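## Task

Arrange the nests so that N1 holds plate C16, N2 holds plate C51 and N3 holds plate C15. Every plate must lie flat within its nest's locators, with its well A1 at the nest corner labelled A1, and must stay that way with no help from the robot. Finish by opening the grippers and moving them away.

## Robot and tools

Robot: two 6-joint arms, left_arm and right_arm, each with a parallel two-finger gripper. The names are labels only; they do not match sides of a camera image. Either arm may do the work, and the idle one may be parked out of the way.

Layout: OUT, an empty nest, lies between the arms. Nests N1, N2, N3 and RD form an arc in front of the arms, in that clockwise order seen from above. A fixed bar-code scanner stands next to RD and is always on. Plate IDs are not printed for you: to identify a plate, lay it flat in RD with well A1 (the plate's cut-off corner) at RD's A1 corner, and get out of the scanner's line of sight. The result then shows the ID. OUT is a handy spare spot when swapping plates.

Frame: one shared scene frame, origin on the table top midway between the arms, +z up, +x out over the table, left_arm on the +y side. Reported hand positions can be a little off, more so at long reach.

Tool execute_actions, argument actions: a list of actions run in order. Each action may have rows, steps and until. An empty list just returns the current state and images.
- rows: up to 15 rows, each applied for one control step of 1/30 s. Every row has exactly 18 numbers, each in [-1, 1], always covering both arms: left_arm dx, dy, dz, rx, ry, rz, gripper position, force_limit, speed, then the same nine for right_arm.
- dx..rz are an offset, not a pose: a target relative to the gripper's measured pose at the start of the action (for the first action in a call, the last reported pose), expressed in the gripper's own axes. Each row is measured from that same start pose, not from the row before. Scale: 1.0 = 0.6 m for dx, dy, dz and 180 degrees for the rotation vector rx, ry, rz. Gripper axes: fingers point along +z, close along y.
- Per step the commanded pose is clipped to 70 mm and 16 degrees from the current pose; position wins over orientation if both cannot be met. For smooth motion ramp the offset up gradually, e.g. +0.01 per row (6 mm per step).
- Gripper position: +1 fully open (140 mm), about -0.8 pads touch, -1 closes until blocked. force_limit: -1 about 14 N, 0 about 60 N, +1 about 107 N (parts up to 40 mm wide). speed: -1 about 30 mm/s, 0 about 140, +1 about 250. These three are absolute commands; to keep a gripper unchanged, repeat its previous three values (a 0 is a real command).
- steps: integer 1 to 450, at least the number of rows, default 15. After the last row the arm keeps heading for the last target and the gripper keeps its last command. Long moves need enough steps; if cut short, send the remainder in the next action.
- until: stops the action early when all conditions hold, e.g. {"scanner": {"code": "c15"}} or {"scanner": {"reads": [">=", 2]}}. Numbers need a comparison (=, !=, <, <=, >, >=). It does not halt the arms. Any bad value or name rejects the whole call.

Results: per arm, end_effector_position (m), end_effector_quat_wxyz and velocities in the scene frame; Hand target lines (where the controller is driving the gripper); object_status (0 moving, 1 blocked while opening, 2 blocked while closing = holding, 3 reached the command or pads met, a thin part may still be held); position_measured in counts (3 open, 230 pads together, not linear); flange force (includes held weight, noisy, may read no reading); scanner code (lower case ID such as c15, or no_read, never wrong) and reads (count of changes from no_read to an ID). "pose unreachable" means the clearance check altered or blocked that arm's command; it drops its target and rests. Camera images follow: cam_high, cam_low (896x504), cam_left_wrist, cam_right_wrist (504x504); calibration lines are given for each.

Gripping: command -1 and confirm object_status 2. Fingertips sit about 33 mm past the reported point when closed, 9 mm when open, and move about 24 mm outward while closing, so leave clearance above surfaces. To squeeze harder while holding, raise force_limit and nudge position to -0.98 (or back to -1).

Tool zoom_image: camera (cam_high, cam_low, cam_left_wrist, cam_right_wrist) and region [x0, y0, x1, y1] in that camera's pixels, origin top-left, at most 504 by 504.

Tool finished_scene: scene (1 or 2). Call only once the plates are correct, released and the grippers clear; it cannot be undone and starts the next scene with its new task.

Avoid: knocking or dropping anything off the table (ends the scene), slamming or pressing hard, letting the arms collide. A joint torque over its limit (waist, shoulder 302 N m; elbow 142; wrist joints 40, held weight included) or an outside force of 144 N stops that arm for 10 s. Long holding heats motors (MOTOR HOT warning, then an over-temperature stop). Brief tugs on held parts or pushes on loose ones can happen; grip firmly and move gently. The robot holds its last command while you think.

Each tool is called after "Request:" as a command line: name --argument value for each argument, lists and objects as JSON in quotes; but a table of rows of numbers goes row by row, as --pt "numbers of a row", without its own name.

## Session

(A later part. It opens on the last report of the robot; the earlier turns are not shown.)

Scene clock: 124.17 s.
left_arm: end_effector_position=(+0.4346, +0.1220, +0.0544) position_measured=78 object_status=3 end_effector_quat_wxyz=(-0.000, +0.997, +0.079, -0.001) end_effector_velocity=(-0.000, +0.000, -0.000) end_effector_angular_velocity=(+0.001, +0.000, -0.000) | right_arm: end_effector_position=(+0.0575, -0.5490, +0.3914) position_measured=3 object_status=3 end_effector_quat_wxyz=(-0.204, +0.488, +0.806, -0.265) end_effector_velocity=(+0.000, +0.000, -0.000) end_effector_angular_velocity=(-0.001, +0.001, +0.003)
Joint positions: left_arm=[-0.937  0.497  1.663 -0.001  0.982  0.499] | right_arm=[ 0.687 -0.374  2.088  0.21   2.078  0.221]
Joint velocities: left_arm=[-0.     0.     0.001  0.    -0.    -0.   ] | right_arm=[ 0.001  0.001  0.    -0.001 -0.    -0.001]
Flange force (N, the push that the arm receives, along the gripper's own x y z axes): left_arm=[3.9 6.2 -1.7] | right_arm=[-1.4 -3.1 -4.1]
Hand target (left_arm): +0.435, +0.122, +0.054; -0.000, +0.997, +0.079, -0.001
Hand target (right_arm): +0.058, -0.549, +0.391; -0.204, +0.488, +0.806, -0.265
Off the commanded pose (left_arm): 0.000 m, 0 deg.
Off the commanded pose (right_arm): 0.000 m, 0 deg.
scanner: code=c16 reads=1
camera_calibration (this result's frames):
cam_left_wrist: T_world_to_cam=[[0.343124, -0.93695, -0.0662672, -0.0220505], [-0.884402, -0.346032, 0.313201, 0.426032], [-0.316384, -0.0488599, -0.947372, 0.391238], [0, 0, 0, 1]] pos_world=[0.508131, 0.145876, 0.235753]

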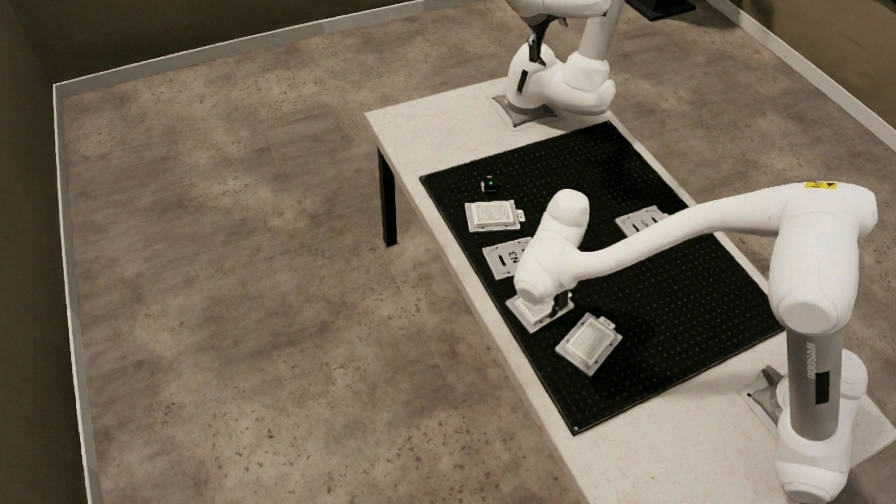

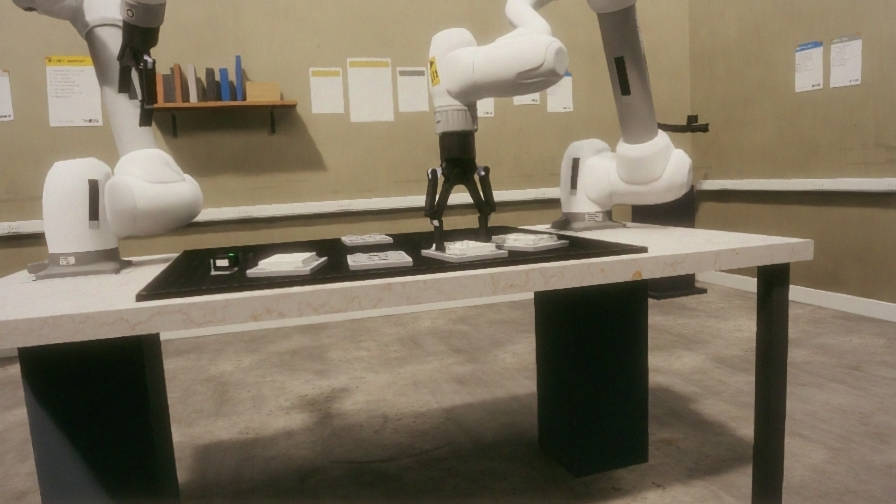

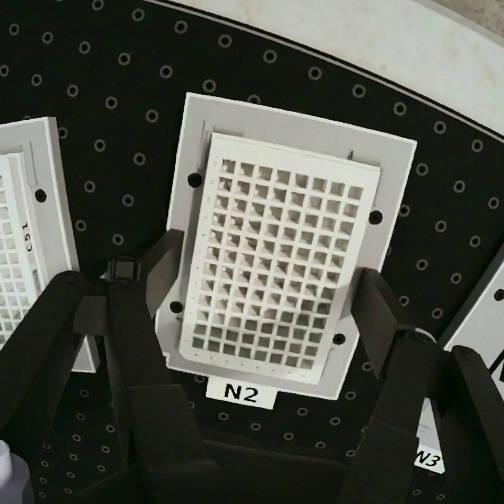

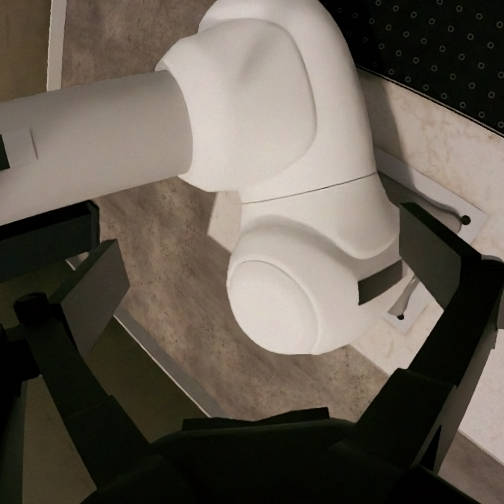

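Request:
execute_actions --actions '[{"rows":[[0,0,0,0,0,0,-1,0,-0.7,0,0,0,0,0,0,1,0,0]],"steps":18},{"rows":[[0,0,-0.01,0,0,0,-1,0,-0.7,0,0,0,0,0,0,1,0,0],[0,0,-0.02,0,0,0,-1,0,-0.7,0,0,0,0,0,0,1,0,0],[0,0,-0.03,0,0,0,-1,0,-0.7,0,0,0,0,0,0,1,0,0],[0,0,-0.04,0,0,0,-1,0,-0.7,0,0,0,0,0,0,1,0,0]],"steps":18},{"rows":[[-0.002,0.01,0,0,0,0.003,-1,0,-0.7,0,0,0,0,0,0,1,0,0],[-0.006,0.025,0,0,0,0.007,-1,0,-0.7,0,0,0,0,0,0,1,0,0],[-0.01,0.045,0,0,0,0.013,-1,0,-0.7,0,0,0,0,0,0,1,0,0],[-0.016,0.07,0,0,0,0.02,-1,0,-0.7,0,0,0,0,0,0,1,0,0],[-0.023,0.1,0,0,0,0.029,-1,0,-0.7,0,0,0,0,0,0,1,0,0],[-0.029,0.13,0,0,0,0.038,-1,0,-0.7,0,0,0,0,0,0,1,0,0],[-0.036,0.16,0,0,0,0.046,-1,0,-0.7,0,0,0,0,0,0,1,0,0],[-0.043,0.19,0,0,0,0.055,-1,0,-0.7,0,0,0,0,0,0,1,0,0],[-0.05,0.22,0,0,0,0.064,-1,0,-0.7,0,0,0,0,0,0,1,0,0],[-0.056,0.25,0,0,0,0.072,-1,0,-0.7,0,0,0,0,0,0,1,0,0],[-0.062,0.275,0,0,0,0.08,-1,0,-0.7,0,0,0,0,0,0,1,0,0],[-0.0663,0.2934,0,0,0,0.085,-1,0,-0.7,0,0,0,0,0,0,1,0,0]],"steps":33},{"rows":[[0,0,0.01,0,0,0,-1,0,-0.7,0,0,0,0,0,0,1,0,0],[0,0,0.02,0,0,0,-1,0,-0.7,0,0,0,0,0,0,1,0,0],[0,0,0.029,0,0,0,-1,0,-0.7,0,0,0,0,0,0,1,0,0]],"steps":16}]'

Request:
zoom_image --camera "cam_left_wrist" --region '[140, 80, 440, 420]'

Scene clock: 137.83 s.
left_arm: end_effector_position=(+0.4231, -0.0581, +0.0609) position_measured=106 object_status=2 end_effector_quat_wxyz=(+0.000, +0.999, -0.054, -0.001) end_effector_velocity=(-0.000, -0.000, -0.001) end_effector_angular_velocity=(+0.000, +0.001, +0.000) | right_arm: end_effector_position=(+0.0575, -0.5490, +0.3914) position_measured=3 object_status=3 end_effector_quat_wxyz=(-0.204, +0.488, +0.806, -0.265) end_effector_velocity=(+0.000, -0.000, -0.000) end_effector_angular_velocity=(-0.001, +0.001, -0.000)
Joint positions: left_arm=[-1.069  0.688  1.323 -0.002  1.131  0.634] | right_arm=[ 0.687 -0.374  2.088  0.21   2.078  0.221]
Joint velocities: left_arm=[-0.     0.001 -0.    -0.001 -0.     0.   ] | right_arm=[-0.     0.001  0.    -0.     0.     0.   ]
Flange force (N, the push that the arm receives, along the gripper's own x y z axes): left_arm=[6.2 7.8 -2.4] | right_arm=[-4.8 -2.5 -4.4]
Flange force at the end of the 1st action (N, along the gripper's axes at the end of the call): left_arm=[0.5 1.6 -33.5] | right_arm=[-2.1 -1.9 -4.8]
Flange force at the end of the 2nd action (N, along the gripper's axes at the end of the call): left_arm=[9.5 3.6 -4.2] | right_arm=[-3.1 -1.9 -5.0]
Flange force at the end of the 3rd action (N, along the gripper's axes at the end of the call): left_arm=[10.3 12.8 -3.2] | right_arm=[-3.3 -1.7 -4.6]
Hand target (left_arm): +0.423, -0.058, +0.061; +0.000, +0.999, -0.054, -0.001
Hand target (right_arm): +0.058, -0.549, +0.391; -0.204, +0.488, +0.806, -0.265
Off the commanded pose (left_arm): 0.000 m, 0 deg.
Off the commanded pose (right_arm): 0.000 m, 0 deg.
scanner: code=c16 reads=1
camera_calibration (this result's frames):
cam_left_wrist: T_world_to_cam=[[0.0836077, -0.994316, -0.0659134, -0.0799212], [-0.944294, -0.100182, 0.313485, 0.391049], [-0.318307, 0.0360318, -0.947303, 0.390742], [0, 0, 0, 1]] pos_world=[0.500323, -0.0543699, 0.242295]
cam_right_wrist: T_world_to_cam=[[0.722637, 0.272303, -0.635332, 0.361056], [0.55979, -0.769745, 0.306802, -0.573121], [-0.4055, -0.577359, -0.708679, 0.165987], [0, 0, 0, 1]] pos_world=[0.127223, -0.443639, 0.522857]

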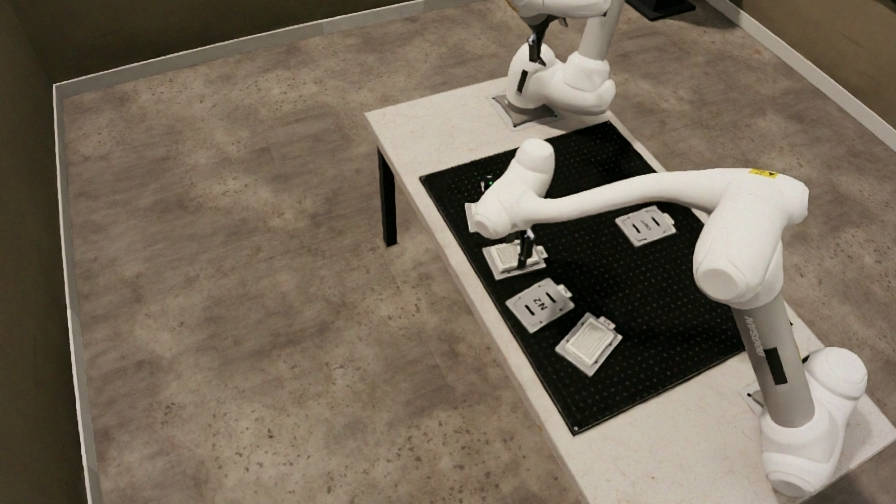

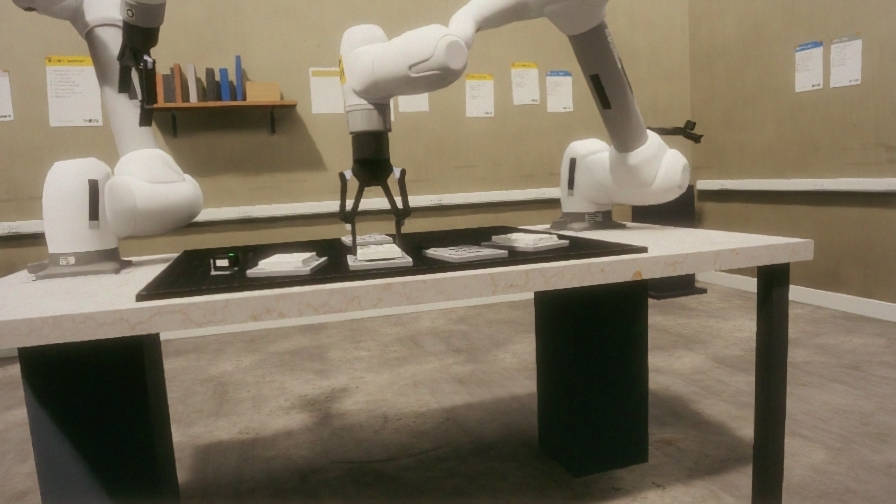

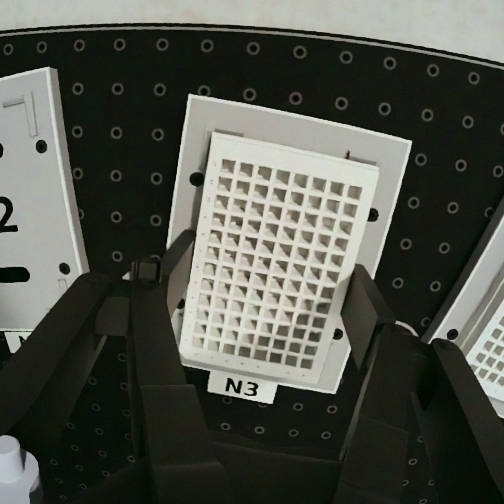

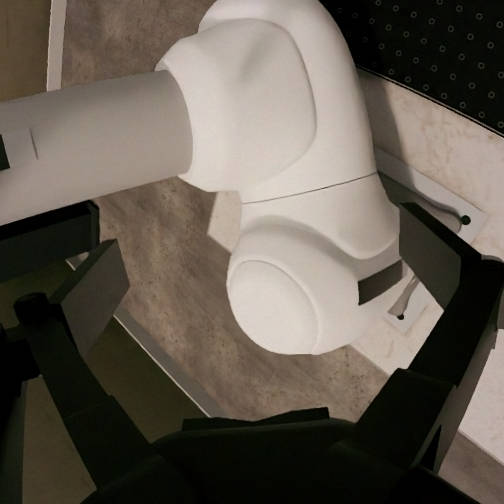

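Region (140, 80, 440, 420) of cam_left_wrist's 504x504 image, scaled by 1.482, with more detail than that image has; it fills the left 445 columns of this view, and the rest is white.

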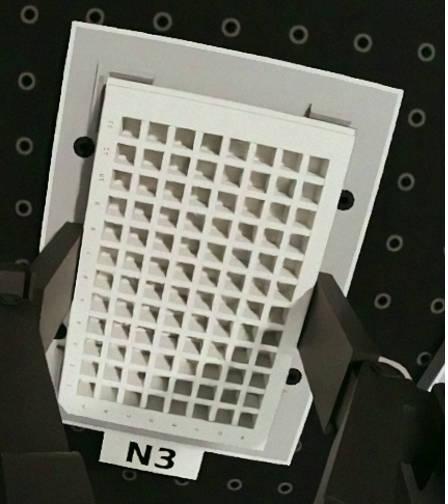

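Request:
execute_actions --actions '[{"rows":[[-0.0007,0,0.0045,0,0,0,-1,0,-0.7,0,0,0,0,0,0,1,0,0]],"steps":10},{"rows":[[0,0,0.003,0,0,0,-1,0,-0.7,0,0,0,0,0,0,1,0,0]],"steps":9},{"rows":[[0,0,0.002,0,0,0,-1,0,-0.7,0,0,0,0,0,0,1,0,0]],"steps":9}]'

Scene clock: 142.80 s.
left_arm: end_effector_position=(+0.4227, -0.0581, +0.0554) position_measured=106 object_status=2 end_effector_quat_wxyz=(+0.000, +0.999, -0.054, -0.001) end_effector_velocity=(+0.000, +0.000, -0.000) end_effector_angular_velocity=(-0.001, -0.000, +0.000) | right_arm: end_effector_position=(+0.0575, -0.5490, +0.3914) position_measured=3 object_status=3 end_effector_quat_wxyz=(-0.204, +0.488, +0.806, -0.265) end_effector_velocity=(-0.000, +0.000, -0.000) end_effector_angular_velocity=(-0.001, +0.002, +0.000)
Joint positions: left_arm=[-1.07   0.691  1.328 -0.001  1.123  0.634] | right_arm=[ 0.687 -0.374  2.088  0.21   2.078  0.221]
Joint velocities: left_arm=[ 0.    -0.     0.001 -0.    -0.001  0.   ] | right_arm=[0.    0.001 0.    0.001 0.    0.   ]
Flange force (N, the push that the arm receives, along the gripper's own x y z axes): left_arm=[2.6 2.6 -13.4] | right_arm=[-3.6 -0.4 -5.2]
Flange force at the end of the 1st action (N, along the gripper's axes at the end of the call): left_arm=[8.8 12.5 -2.8] | right_arm=[-4.4 -2.2 -4.5]
Flange force at the end of the 2nd action (N, along the gripper's axes at the end of the call): left_arm=[5.4 10.1 -3.5] | right_arm=[-2.8 -2.3 -5.2]
Hand target (left_arm): +0.423, -0.058, +0.055; +0.000, +0.999, -0.054, -0.001
Hand target (right_arm): +0.058, -0.549, +0.391; -0.204, +0.488, +0.806, -0.265
Off the commanded pose (left_arm): 0.000 m, 0 deg.
Off the commanded pose (right_arm): 0.000 m, 0 deg.
scanner: code=c16 reads=1
camera_calibration (this result's frames):
cam_left_wrist: T_world_to_cam=[[0.083511, -0.994327, -0.0658795, -0.0801669], [-0.944346, -0.100075, 0.313362, 0.392503], [-0.318177, 0.0360439, -0.947346, 0.385297], [0, 0, 0, 1]] pos_world=[0.499946, -0.0543199, 0.236733]
cam_right_wrist: T_world_to_cam=[[0.722637, 0.272303, -0.635332, 0.361056], [0.55979, -0.769745, 0.306803, -0.573121], [-0.4055, -0.577359, -0.708679, 0.165987], [0, 0, 0, 1]] pos_world=[0.127223, -0.443639, 0.522857]

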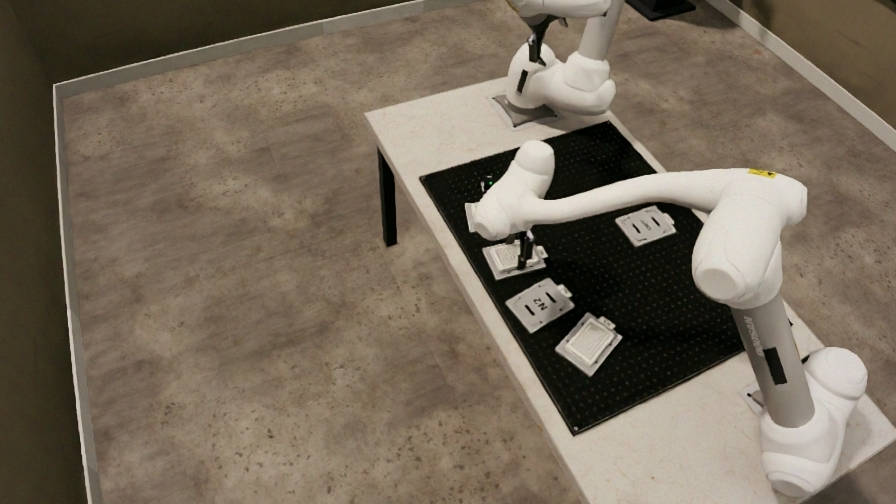

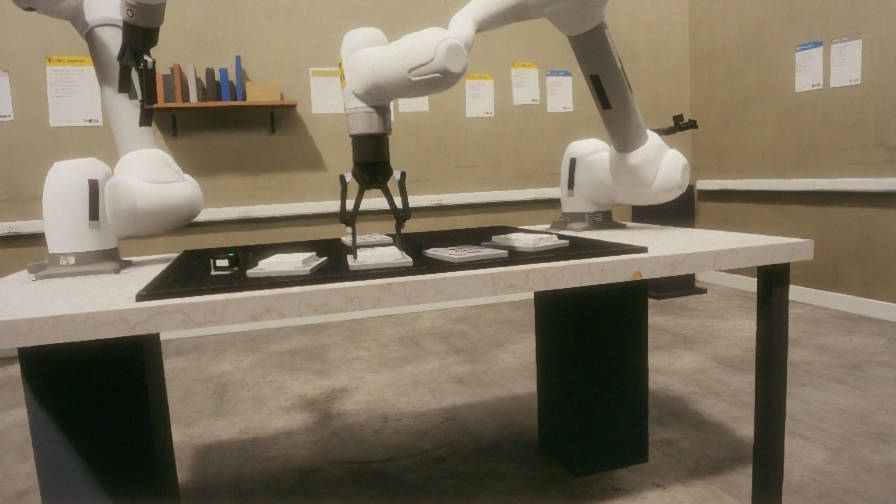

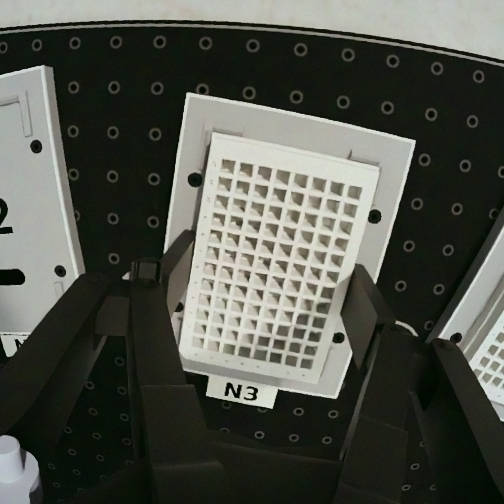

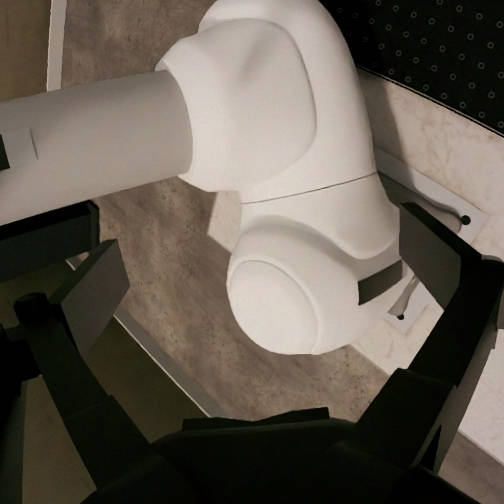

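Request:
execute_actions --actions '[{"rows":[[0,0,0,0,0,0,0.4,0,-0.5,0,0,0,0,0,0,1,0,0]],"steps":12},{"rows":[[0,0,-0.0745,0,0,0,0.4,0,-0.5,0,0,0,0,0,0,1,0,0]],"steps":20},{"rows":[[-0.1465,-0.566,0,0,0,-0.162,0.4,0,-0.5,0,0,0,0,0,0,1,0,0]],"steps":42}]'

Scene clock: 149.63 s.
left_arm: end_effector_position=(+0.3721, +0.2890, +0.1000) position_measured=78 object_status=3 end_effector_quat_wxyz=(-0.000, +0.980, +0.199, -0.001) end_effector_velocity=(-0.000, +0.000, -0.001) end_effector_angular_velocity=(+0.001, +0.001, -0.000) | right_arm: end_effector_position=(+0.0575, -0.5490, +0.3914) position_measured=3 object_status=3 end_effector_quat_wxyz=(-0.204, +0.488, +0.806, -0.265) end_effector_velocity=(+0.000, +0.000, -0.000) end_effector_angular_velocity=(+0.000, +0.000, +0.001)
Joint positions: left_arm=[-0.848  0.228  1.962 -0.001  0.954  0.346] | right_arm=[ 0.687 -0.374  2.088  0.21   2.078  0.221]
Joint velocities: left_arm=[-0.     0.001  0.001  0.     0.    -0.   ] | right_arm=[ 0.     0.001 -0.     0.    -0.    -0.   ]
Flange force (N, the push that the arm receives, along the gripper's own x y z axes): left_arm=[2.4 3.6 -6.6] | right_arm=[-2.4 -4.1 -3.0]
Flange force at the end of the 1st action (N, along the gripper's axes at the end of the call): left_arm=[5.1 14.3 -4.0] | right_arm=[-1.8 -4.3 -3.3]
Flange force at the end of the 2nd action (N, along the gripper's axes at the end of the call): left_arm=[0.7 13.5 -2.7] | right_arm=[-2.0 -1.5 -4.7]
Hand target (left_arm): +0.372, +0.289, +0.100; -0.000, +0.980, +0.199, -0.001
Hand target (right_arm): +0.058, -0.549, +0.391; -0.204, +0.488, +0.806, -0.265
Off the commanded pose (left_arm): 0.000 m, 0 deg.
Off the commanded pose (right_arm): 0.000 m, 0 deg.
scanner: code=c16 reads=1
camera_calibration (this result's frames):
cam_left_wrist: T_world_to_cam=[[0.557434, -0.827538, -0.0666924, 0.0475592], [-0.775851, -0.547838, 0.312936, 0.432224], [-0.295503, -0.122698, -0.94743, 0.436399], [0, 0, 0, 1]] pos_world=[0.437788, 0.329691, 0.281371]
cam_right_wrist: T_world_to_cam=[[0.722637, 0.272303, -0.635332, 0.361056], [0.55979, -0.769745, 0.306803, -0.573121], [-0.4055, -0.577359, -0.708679, 0.165987], [0, 0, 0, 1]] pos_world=[0.127223, -0.443639, 0.522857]

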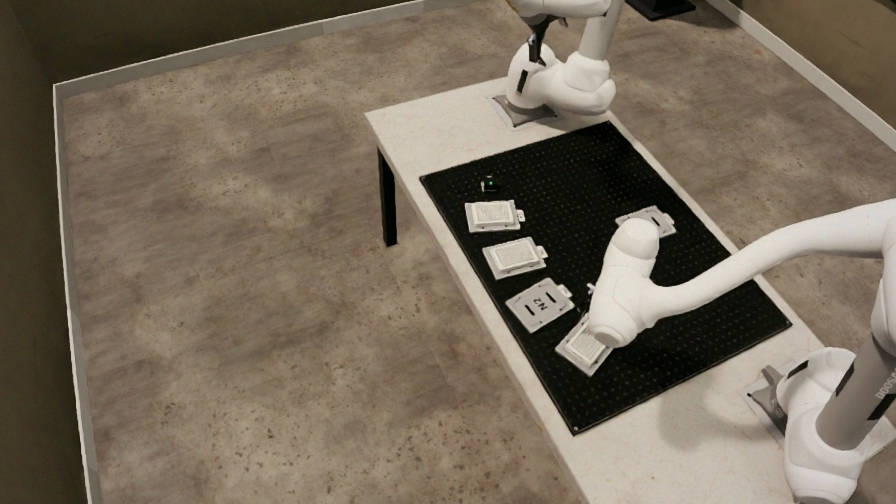

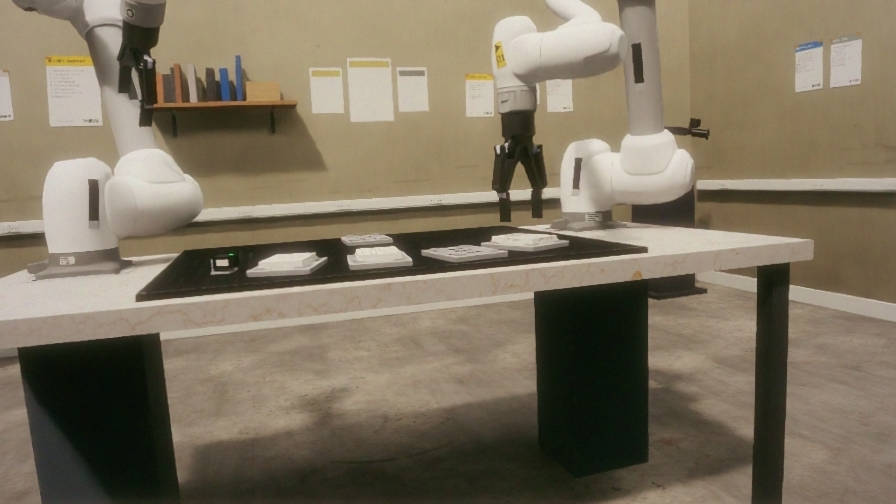

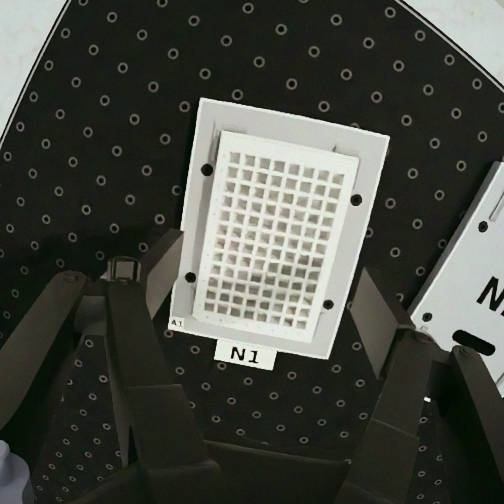

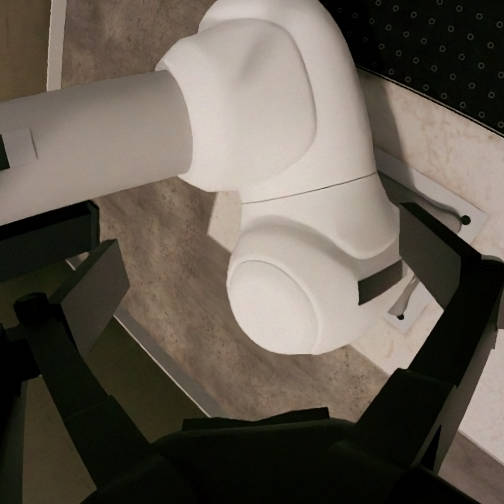

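Request:
execute_actions --actions '[{"rows":[[0.0012,-0.0017,0.03,0,0,-0.003,0.4,0,-0.5,0,0,0,0,0,0,1,0,0],[0.0012,-0.0017,0.0735,0,0,-0.003,0.4,0,-0.5,0,0,0,0,0,0,1,0,0]],"steps":24}]'

Request:
zoom_image --camera "cam_left_wrist" --region '[140, 80, 440, 420]'

Scene clock: 153.60 s.
left_arm: end_effector_position=(+0.3724, +0.2902, +0.0558) position_measured=78 object_status=3 end_effector_quat_wxyz=(-0.000, +0.979, +0.203, -0.001) end_effector_velocity=(+0.000, -0.000, -0.000) end_effector_angular_velocity=(+0.000, -0.000, +0.000) | right_arm: end_effector_position=(+0.0575, -0.5490, +0.3914) position_measured=3 object_status=3 end_effector_quat_wxyz=(-0.204, +0.488, +0.806, -0.265) end_effector_velocity=(+0.000, -0.000, -0.000) end_effector_angular_velocity=(+0.000, +0.000, -0.000)
Joint positions: left_arm=[-0.847  0.274  1.999 -0.001  0.87   0.338] | right_arm=[ 0.687 -0.374  2.088  0.21   2.078  0.221]
Joint velocities: left_arm=[ 0.  0. -0.  0. -0. -0.] | right_arm=[-0.001 -0.     0.001 -0.    -0.    -0.001]
Flange force (N, the push that the arm receives, along the gripper's own x y z axes): left_arm=[1.3 11.1 -1.7] | right_arm=[-1.1 -3.1 -3.5]
Hand target (left_arm): +0.372, +0.290, +0.056; -0.000, +0.979, +0.203, -0.001
Hand target (right_arm): +0.058, -0.549, +0.391; -0.204, +0.488, +0.806, -0.265
Off the commanded pose (left_arm): 0.000 m, 0 deg.
Off the commanded pose (right_arm): 0.000 m, 0 deg.
scanner: code=c16 reads=1
camera_calibration (this result's frames):
cam_left_wrist: T_world_to_cam=[[0.565255, -0.822216, -0.0666937, 0.0410116], [-0.770636, -0.555175, 0.312892, 0.447102], [-0.294292, -0.125467, -0.947444, 0.395162], [0, 0, 0, 1]] pos_world=[0.437664, 0.33152, 0.237235]
cam_right_wrist: T_world_to_cam=[[0.722637, 0.272303, -0.635332, 0.361056], [0.55979, -0.769745, 0.306803, -0.573121], [-0.405501, -0.577359, -0.708679, 0.165987], [0, 0, 0, 1]] pos_world=[0.127223, -0.443639, 0.522857]

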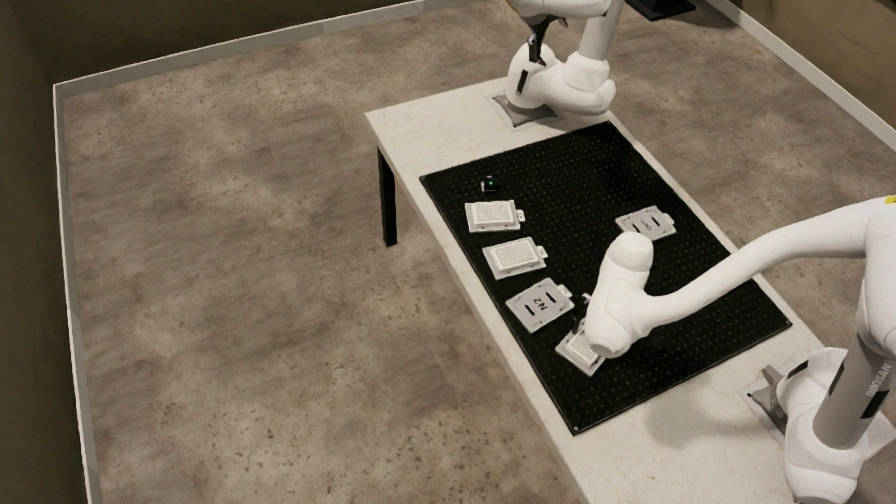

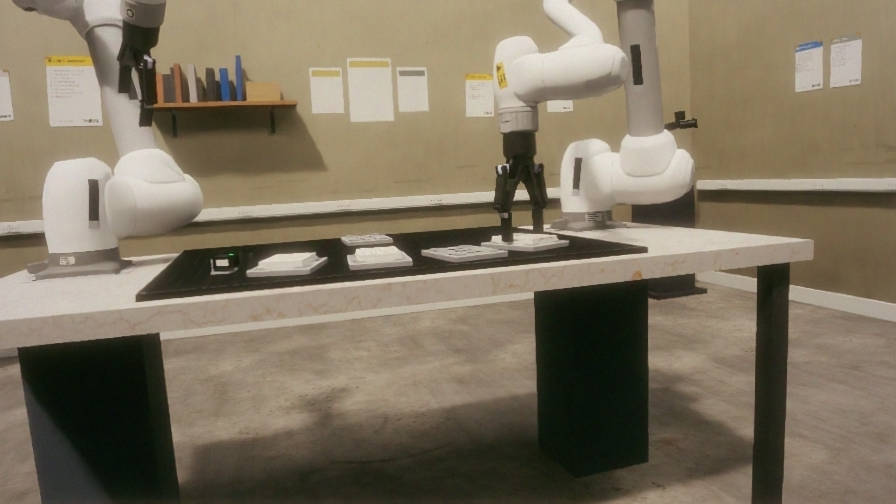

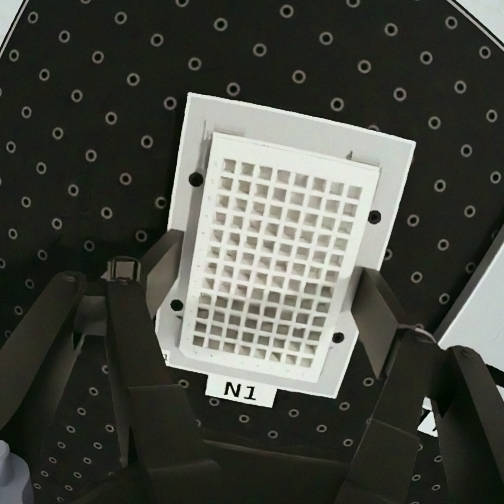

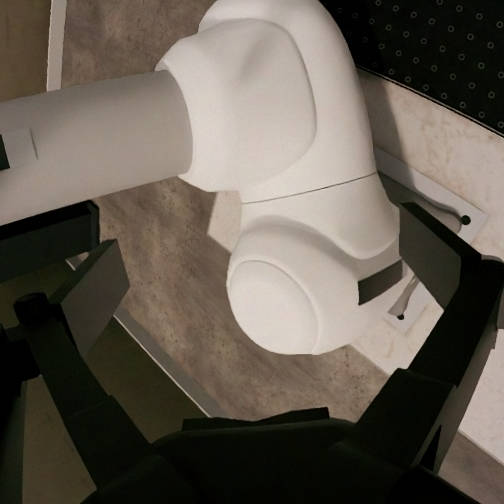

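Region (140, 80, 440, 420) of cam_left_wrist's 504x504 image, scaled by 1.482, with more detail than that image has; it fills the left 445 columns of this view, and the rest is white.

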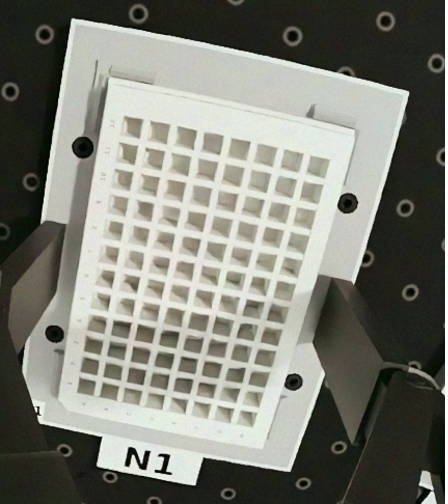

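Request:
execute_actions --actions '[{"rows":[[0,0,0,0,0,0.0015,-1,0,-0.7,0,0,0,0,0,0,1,0,0]],"steps":18},{"rows":[[0,0,-0.01,0,0,0,-1,0,-0.7,0,0,0,0,0,0,1,0,0],[0,0,-0.02,0,0,0,-1,0,-0.7,0,0,0,0,0,0,1,0,0],[0,0,-0.03,0,0,0,-1,0,-0.7,0,0,0,0,0,0,1,0,0],[0,0,-0.04,0,0,0,-1,0,-0.7,0,0,0,0,0,0,1,0,0]],"steps":18},{"rows":[[0,0.01,0,0,0,0.003,-1,0,-0.7,0,0,0,0,0,0,1,0,0],[-0.001,0.025,0,0,0,0.007,-1,0,-0.7,0,0,0,0,0,0,1,0,0],[-0.002,0.045,0,0,0,0.012,-1,0,-0.7,0,0,0,0,0,0,1,0,0],[-0.004,0.07,0,0,0,0.018,-1,0,-0.7,0,0,0,0,0,0,1,0,0],[-0.005,0.1,0,0,0,0.026,-1,0,-0.7,0,0,0,0,0,0,1,0,0],[-0.007,0.13,0,0,0,0.034,-1,0,-0.7,0,0,0,0,0,0,1,0,0],[-0.008,0.16,0,0,0,0.042,-1,0,-0.7,0,0,0,0,0,0,1,0,0],[-0.01,0.19,0,0,0,0.05,-1,0,-0.7,0,0,0,0,0,0,1,0,0],[-0.011,0.22,0,0,0,0.058,-1,0,-0.7,0,0,0,0,0,0,1,0,0],[-0.013,0.25,0,0,0,0.066,-1,0,-0.7,0,0,0,0,0,0,1,0,0],[-0.014,0.28,0,0,0,0.073,-1,0,-0.7,0,0,0,0,0,0,1,0,0],[-0.0152,0.2985,0,0,0,0.0785,-1,0,-0.7,0,0,0,0,0,0,1,0,0]],"steps":33},{"rows":[[0,0,0.01,0,0,0,-1,0,-0.7,0,0,0,0,0,0,1,0,0],[0,0,0.02,0,0,0,-1,0,-0.7,0,0,0,0,0,0,1,0,0],[0,0,0.029,0,0,0,-1,0,-0.7,0,0,0,0,0,0,1,0,0]],"steps":16}]'

Request:
zoom_image --camera "cam_left_wrist" --region '[140, 80, 440, 420]'

Scene clock: 164.70 s.
left_arm: end_effector_position=(+0.4346, +0.1220, +0.0623) position_measured=109 object_status=2 end_effector_quat_wxyz=(-0.000, +0.997, +0.079, -0.001) end_effector_velocity=(-0.000, +0.001, -0.001) end_effector_angular_velocity=(+0.001, +0.001, -0.000) | right_arm: end_effector_position=(+0.0575, -0.5490, +0.3914) position_measured=3 object_status=3 end_effector_quat_wxyz=(-0.204, +0.488, +0.806, -0.265) end_effector_velocity=(-0.000, +0.000, +0.000) end_effector_angular_velocity=(+0.001, -0.000, +0.001)
Joint positions: left_arm=[-0.937  0.49   1.658 -0.001  0.995  0.5  ] | right_arm=[ 0.687 -0.374  2.088  0.21   2.078  0.221]
Joint velocities: left_arm=[ 0.     0.001  0.001  0.    -0.     0.   ] | right_arm=[ 0.    -0.001 -0.     0.     0.    -0.001]
Flange force (N, the push that the arm receives, along the gripper's own x y z axes): left_arm=[3.3 1.1 -3.8] | right_arm=[-3.5 -2.0 -5.4]
Flange force at the end of the 1st action (N, along the gripper's axes at the end of the call): left_arm=[-6.0 -3.9 -45.6] | right_arm=[-2.3 -1.7 -4.3]
Flange force at the end of the 2nd action (N, along the gripper's axes at the end of the call): left_arm=[4.1 5.4 -3.3] | right_arm=[-0.8 -3.0 -4.2]
Flange force at the end of the 3rd action (N, along the gripper's axes at the end of the call): left_arm=[2.2 5.5 -4.2] | right_arm=[-4.7 -1.8 -4.4]
Hand target (left_arm): +0.435, +0.122, +0.062; -0.000, +0.997, +0.079, -0.001
Hand target (right_arm): +0.058, -0.549, +0.391; -0.204, +0.488, +0.806, -0.265
Off the commanded pose (left_arm): 0.000 m, 0 deg.
Off the commanded pose (right_arm): 0.000 m, 0 deg.
scanner: code=c16 reads=1
camera_calibration (this result's frames):
cam_left_wrist: T_world_to_cam=[[0.342934, -0.937009, -0.0664085, -0.0213539], [-0.884437, -0.345895, 0.313252, 0.423493], [-0.316491, -0.0486909, -0.947345, 0.398766], [0, 0, 0, 1]] pos_world=[0.508082, 0.145891, 0.243691]
cam_right_wrist: T_world_to_cam=[[0.722637, 0.272303, -0.635332, 0.361056], [0.55979, -0.769745, 0.306802, -0.573121], [-0.4055, -0.577359, -0.708679, 0.165987], [0, 0, 0, 1]] pos_world=[0.127223, -0.443639, 0.522857]

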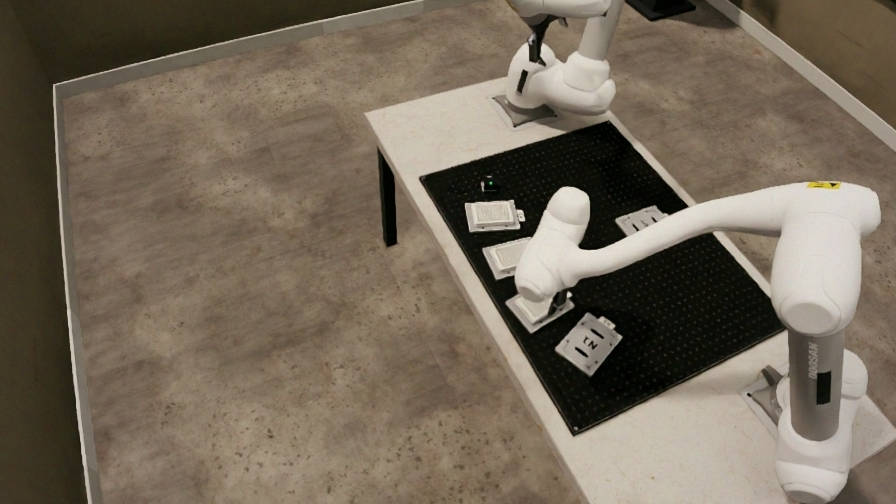

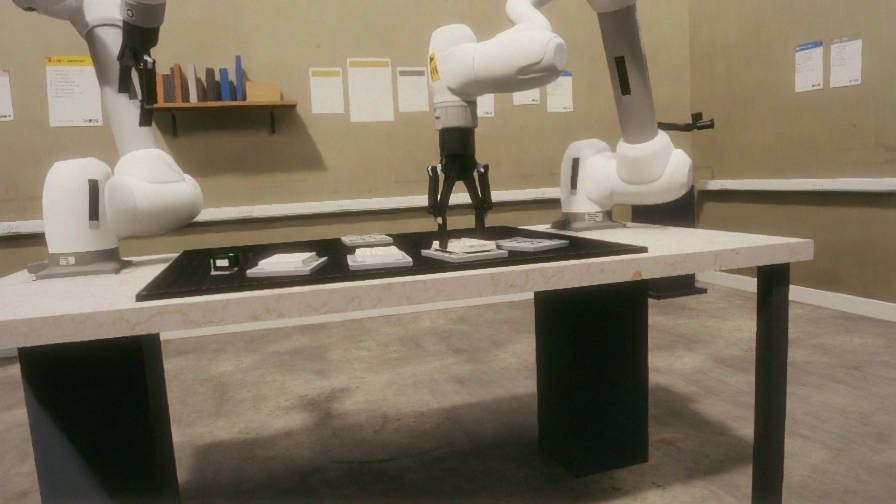

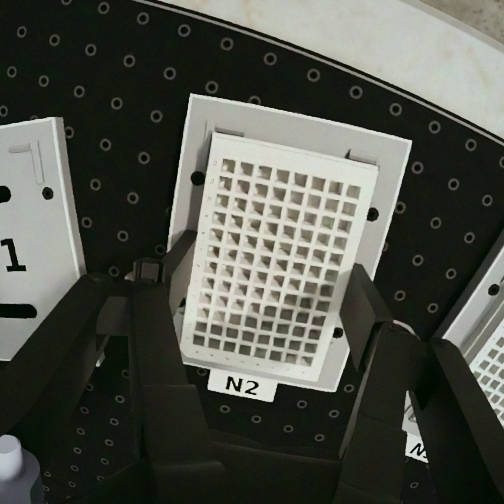

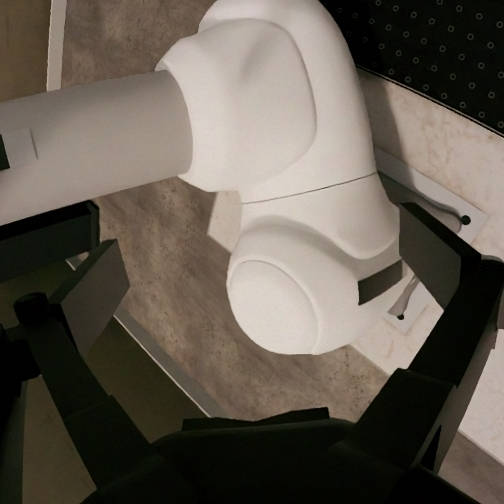

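Region (140, 80, 440, 420) of cam_left_wrist's 504x504 image, scaled by 1.482, with more detail than that image has; it fills the left 445 columns of this view, and the rest is white.

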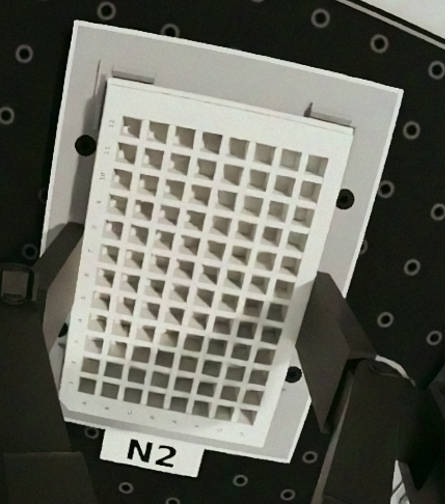

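Request:
execute_actions --actions '[{"rows":[[0,0.001,0.004,0,0,0,-1,0,-0.7,0,0,0,0,0,0,1,0,0]],"steps":10},{"rows":[[0,0,0.003,0,0,0,-1,0,-0.7,0,0,0,0,0,0,1,0,0]],"steps":9},{"rows":[[0,0,0.002,0,0,0,-1,0,-0.7,0,0,0,0,0,0,1,0,0]],"steps":9}]'

Scene clock: 168.93 s.
left_arm: end_effector_position=(+0.4347, +0.1214, +0.0570) position_measured=109 object_status=2 end_effector_quat_wxyz=(-0.000, +0.997, +0.079, -0.001) end_effector_velocity=(+0.000, -0.000, +0.000) end_effector_angular_velocity=(-0.001, -0.001, -0.000) | right_arm: end_effector_position=(+0.0575, -0.5490, +0.3914) position_measured=3 object_status=3 end_effector_quat_wxyz=(-0.204, +0.488, +0.806, -0.265) end_effector_velocity=(+0.000, +0.000, -0.000) end_effector_angular_velocity=(+0.001, +0.000, +0.000)
Joint positions: left_arm=[-0.937  0.495  1.66  -0.001  0.987  0.499] | right_arm=[ 0.687 -0.374  2.088  0.21   2.078  0.221]
Joint velocities: left_arm=[-0.    -0.    -0.     0.    -0.001 -0.   ] | right_arm=[-0.     0.     0.     0.001 -0.001 -0.001]
Flange force (N, the push that the arm receives, along the gripper's own x y z axes): left_arm=[2.0 4.5 -15.7] | right_arm=[-4.1 -0.3 -4.9]
Flange force at the end of the 1st action (N, along the gripper's axes at the end of the call): left_arm=[1.9 7.6 1.1] | right_arm=[-4.1 -0.3 -5.2]
Flange force at the end of the 2nd action (N, along the gripper's axes at the end of the call): left_arm=[-0.8 6.7 -3.6] | right_arm=[-0.7 -2.2 -3.9]
Hand target (left_arm): +0.435, +0.121, +0.057; -0.000, +0.997, +0.079, -0.001
Hand target (right_arm): +0.058, -0.549, +0.391; -0.204, +0.488, +0.806, -0.265
Off the commanded pose (left_arm): 0.000 m, 0 deg.
Off the commanded pose (right_arm): 0.000 m, 0 deg.
scanner: code=c16 reads=1
camera_calibration (this result's frames):
cam_left_wrist: T_world_to_cam=[[0.342804, -0.93706, -0.0663554, -0.022246], [-0.884525, -0.34576, 0.313153, 0.425082], [-0.316387, -0.0486573, -0.947382, 0.393724], [0, 0, 0, 1]] pos_world=[0.508191, 0.145288, 0.238415]

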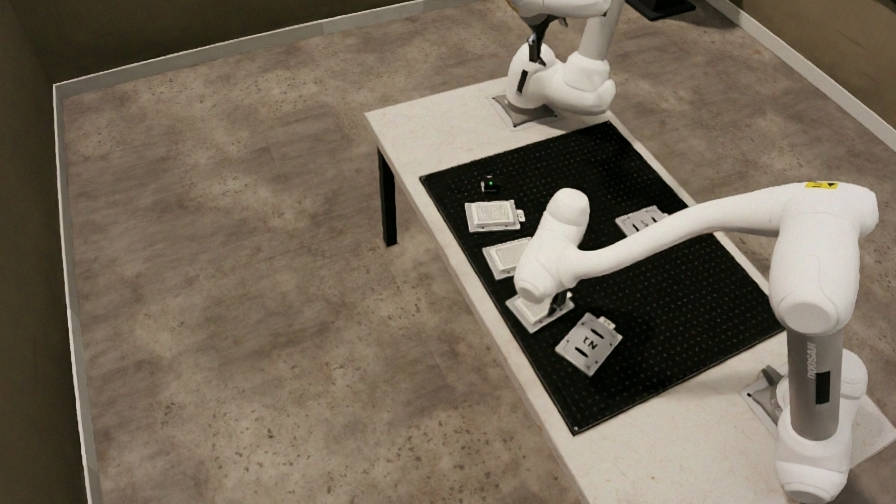

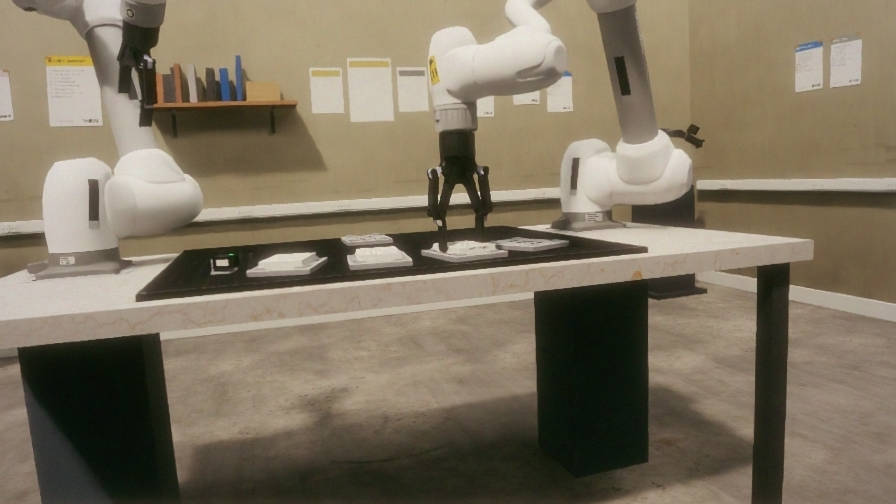

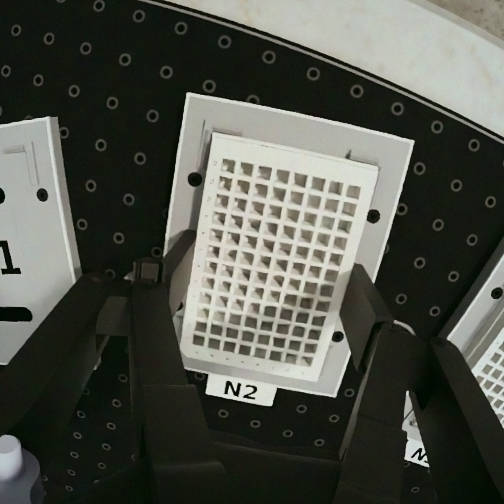

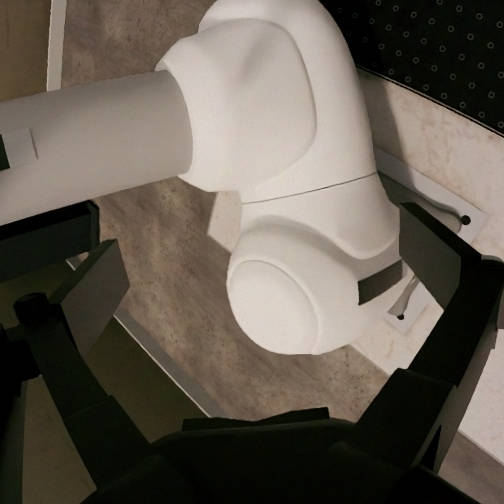

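Request:
execute_actions --actions '[{"rows":[[0,0,0,0,0,0,0.4,0,-0.5,0,0,0,0,0,0,1,0,0]],"steps":12},{"rows":[[0,0,-0.05,0,0,0,0.4,0,-0.5,0,0,0,0,0,0,1,0,0]],"steps":18},{"rows":[[-0.1396,0.5784,0,0,0,0.15,0.4,0,-0.5,0,0,0,0,0,0,1,0,0]],"steps":45},{"rows":[[0,0,0.03,0,0,0,0.4,0,-0.5,0,0,0,0,0,0,1,0,0],[0,0,0.054,0,0,0,0.4,0,-0.5,0,0,0,0,0,0,1,0,0]],"steps":20}]'

Request:
zoom_image --camera "cam_low" --region '[330, 220, 590, 280]'

Scene clock: 177.40 s.
left_arm: end_effector_position=(+0.4065, -0.2343, +0.0543) position_measured=78 object_status=3 end_effector_quat_wxyz=(+0.000, +0.988, -0.156, -0.001) end_effector_velocity=(-0.000, -0.000, -0.000) end_effector_angular_velocity=(+0.000, +0.000, +0.000) | right_arm: end_effector_position=(+0.0575, -0.5490, +0.3914) position_measured=3 object_status=3 end_effector_quat_wxyz=(-0.204, +0.488, +0.806, -0.265) end_effector_velocity=(-0.000, +0.000, -0.000) end_effector_angular_velocity=(+0.001, +0.001, +0.001)
Joint positions: left_arm=[-1.167  0.942  0.864 -0.002  1.337  0.74 ] | right_arm=[ 0.687 -0.374  2.088  0.21   2.078  0.221]
Joint velocities: left_arm=[ 0.  0.  0. -0. -0. -0.] | right_arm=[-0.     0.     0.     0.001 -0.001 -0.001]
Flange force (N, the push that the arm receives, along the gripper's own x y z axes): left_arm=[6.0 6.7 -4.4] | right_arm=[-5.8 -2.5 -4.4]
Flange force at the end of the 1st action (N, along the gripper's axes at the end of the call): left_arm=[4.9 -0.9 -3.0] | right_arm=[-1.6 -0.3 -5.4]
Flange force at the end of the 2nd action (N, along the gripper's axes at the end of the call): left_arm=[7.4 5.7 -4.8] | right_arm=[-1.3 -3.6 -2.9]
Flange force at the end of the 3rd action (N, along the gripper's axes at the end of the call): left_arm=[11.9 13.8 -5.9] | right_arm=[-4.6 -1.4 -4.8]
Hand target (left_arm): +0.406, -0.234, +0.054; +0.000, +0.988, -0.156, -0.001
Hand target (right_arm): +0.058, -0.549, +0.391; -0.204, +0.488, +0.806, -0.265
Off the commanded pose (left_arm): 0.000 m, 0 deg.
Off the commanded pose (right_arm): 0.000 m, 0 deg.
scanner: code=no_read reads=1
camera_calibration (this result's frames):
cam_left_wrist: T_world_to_cam=[[-0.120296, -0.990556, -0.0657874, -0.170387], [-0.944879, 0.0939173, 0.313662, 0.40552], [-0.304521, 0.0998935, -0.947253, 0.394881], [0, 0, 0, 1]] pos_world=[0.48292, -0.246309, 0.235647]
cam_right_wrist: T_world_to_cam=[[0.722637, 0.272303, -0.635332, 0.361056], [0.55979, -0.769745, 0.306803, -0.573121], [-0.4055, -0.57736, -0.708679, 0.165987], [0, 0, 0, 1]] pos_world=[0.127223, -0.443639, 0.522857]

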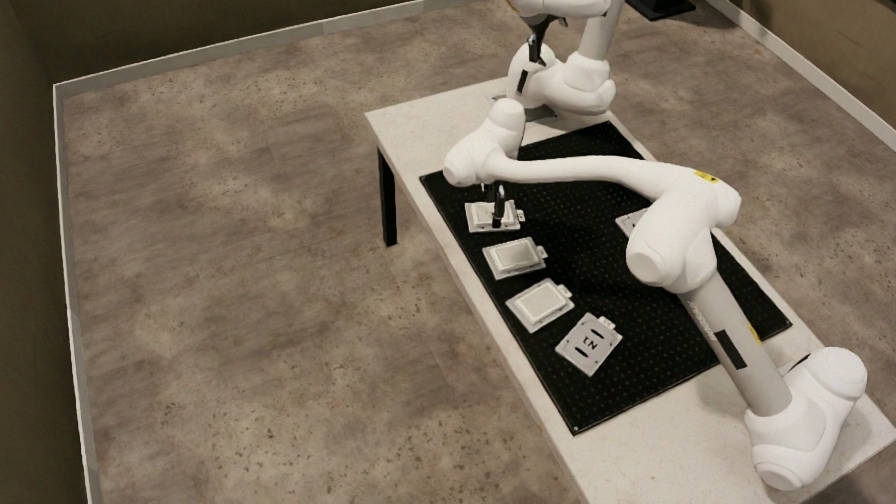

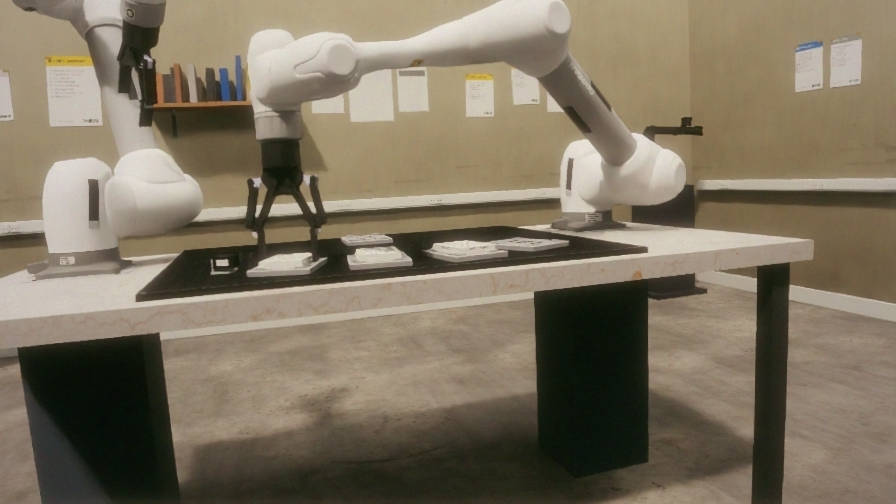

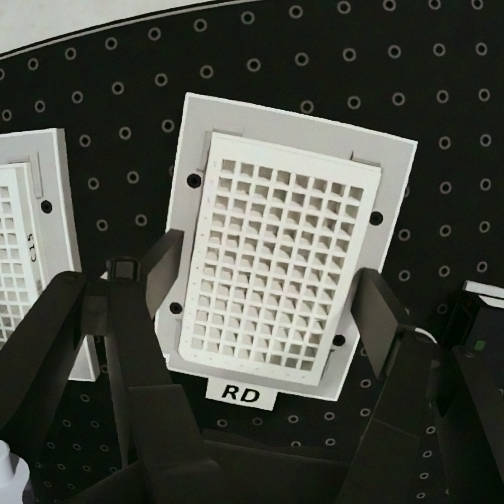

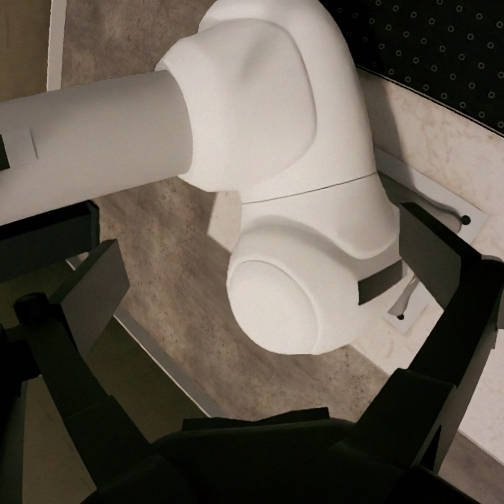

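Region (330, 220, 590, 280) of cam_low's 896x504 image, scaled by 1.938, with more detail than that image has; it fills the top 116 rows of this view, and the rest is white.

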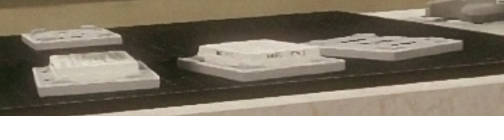

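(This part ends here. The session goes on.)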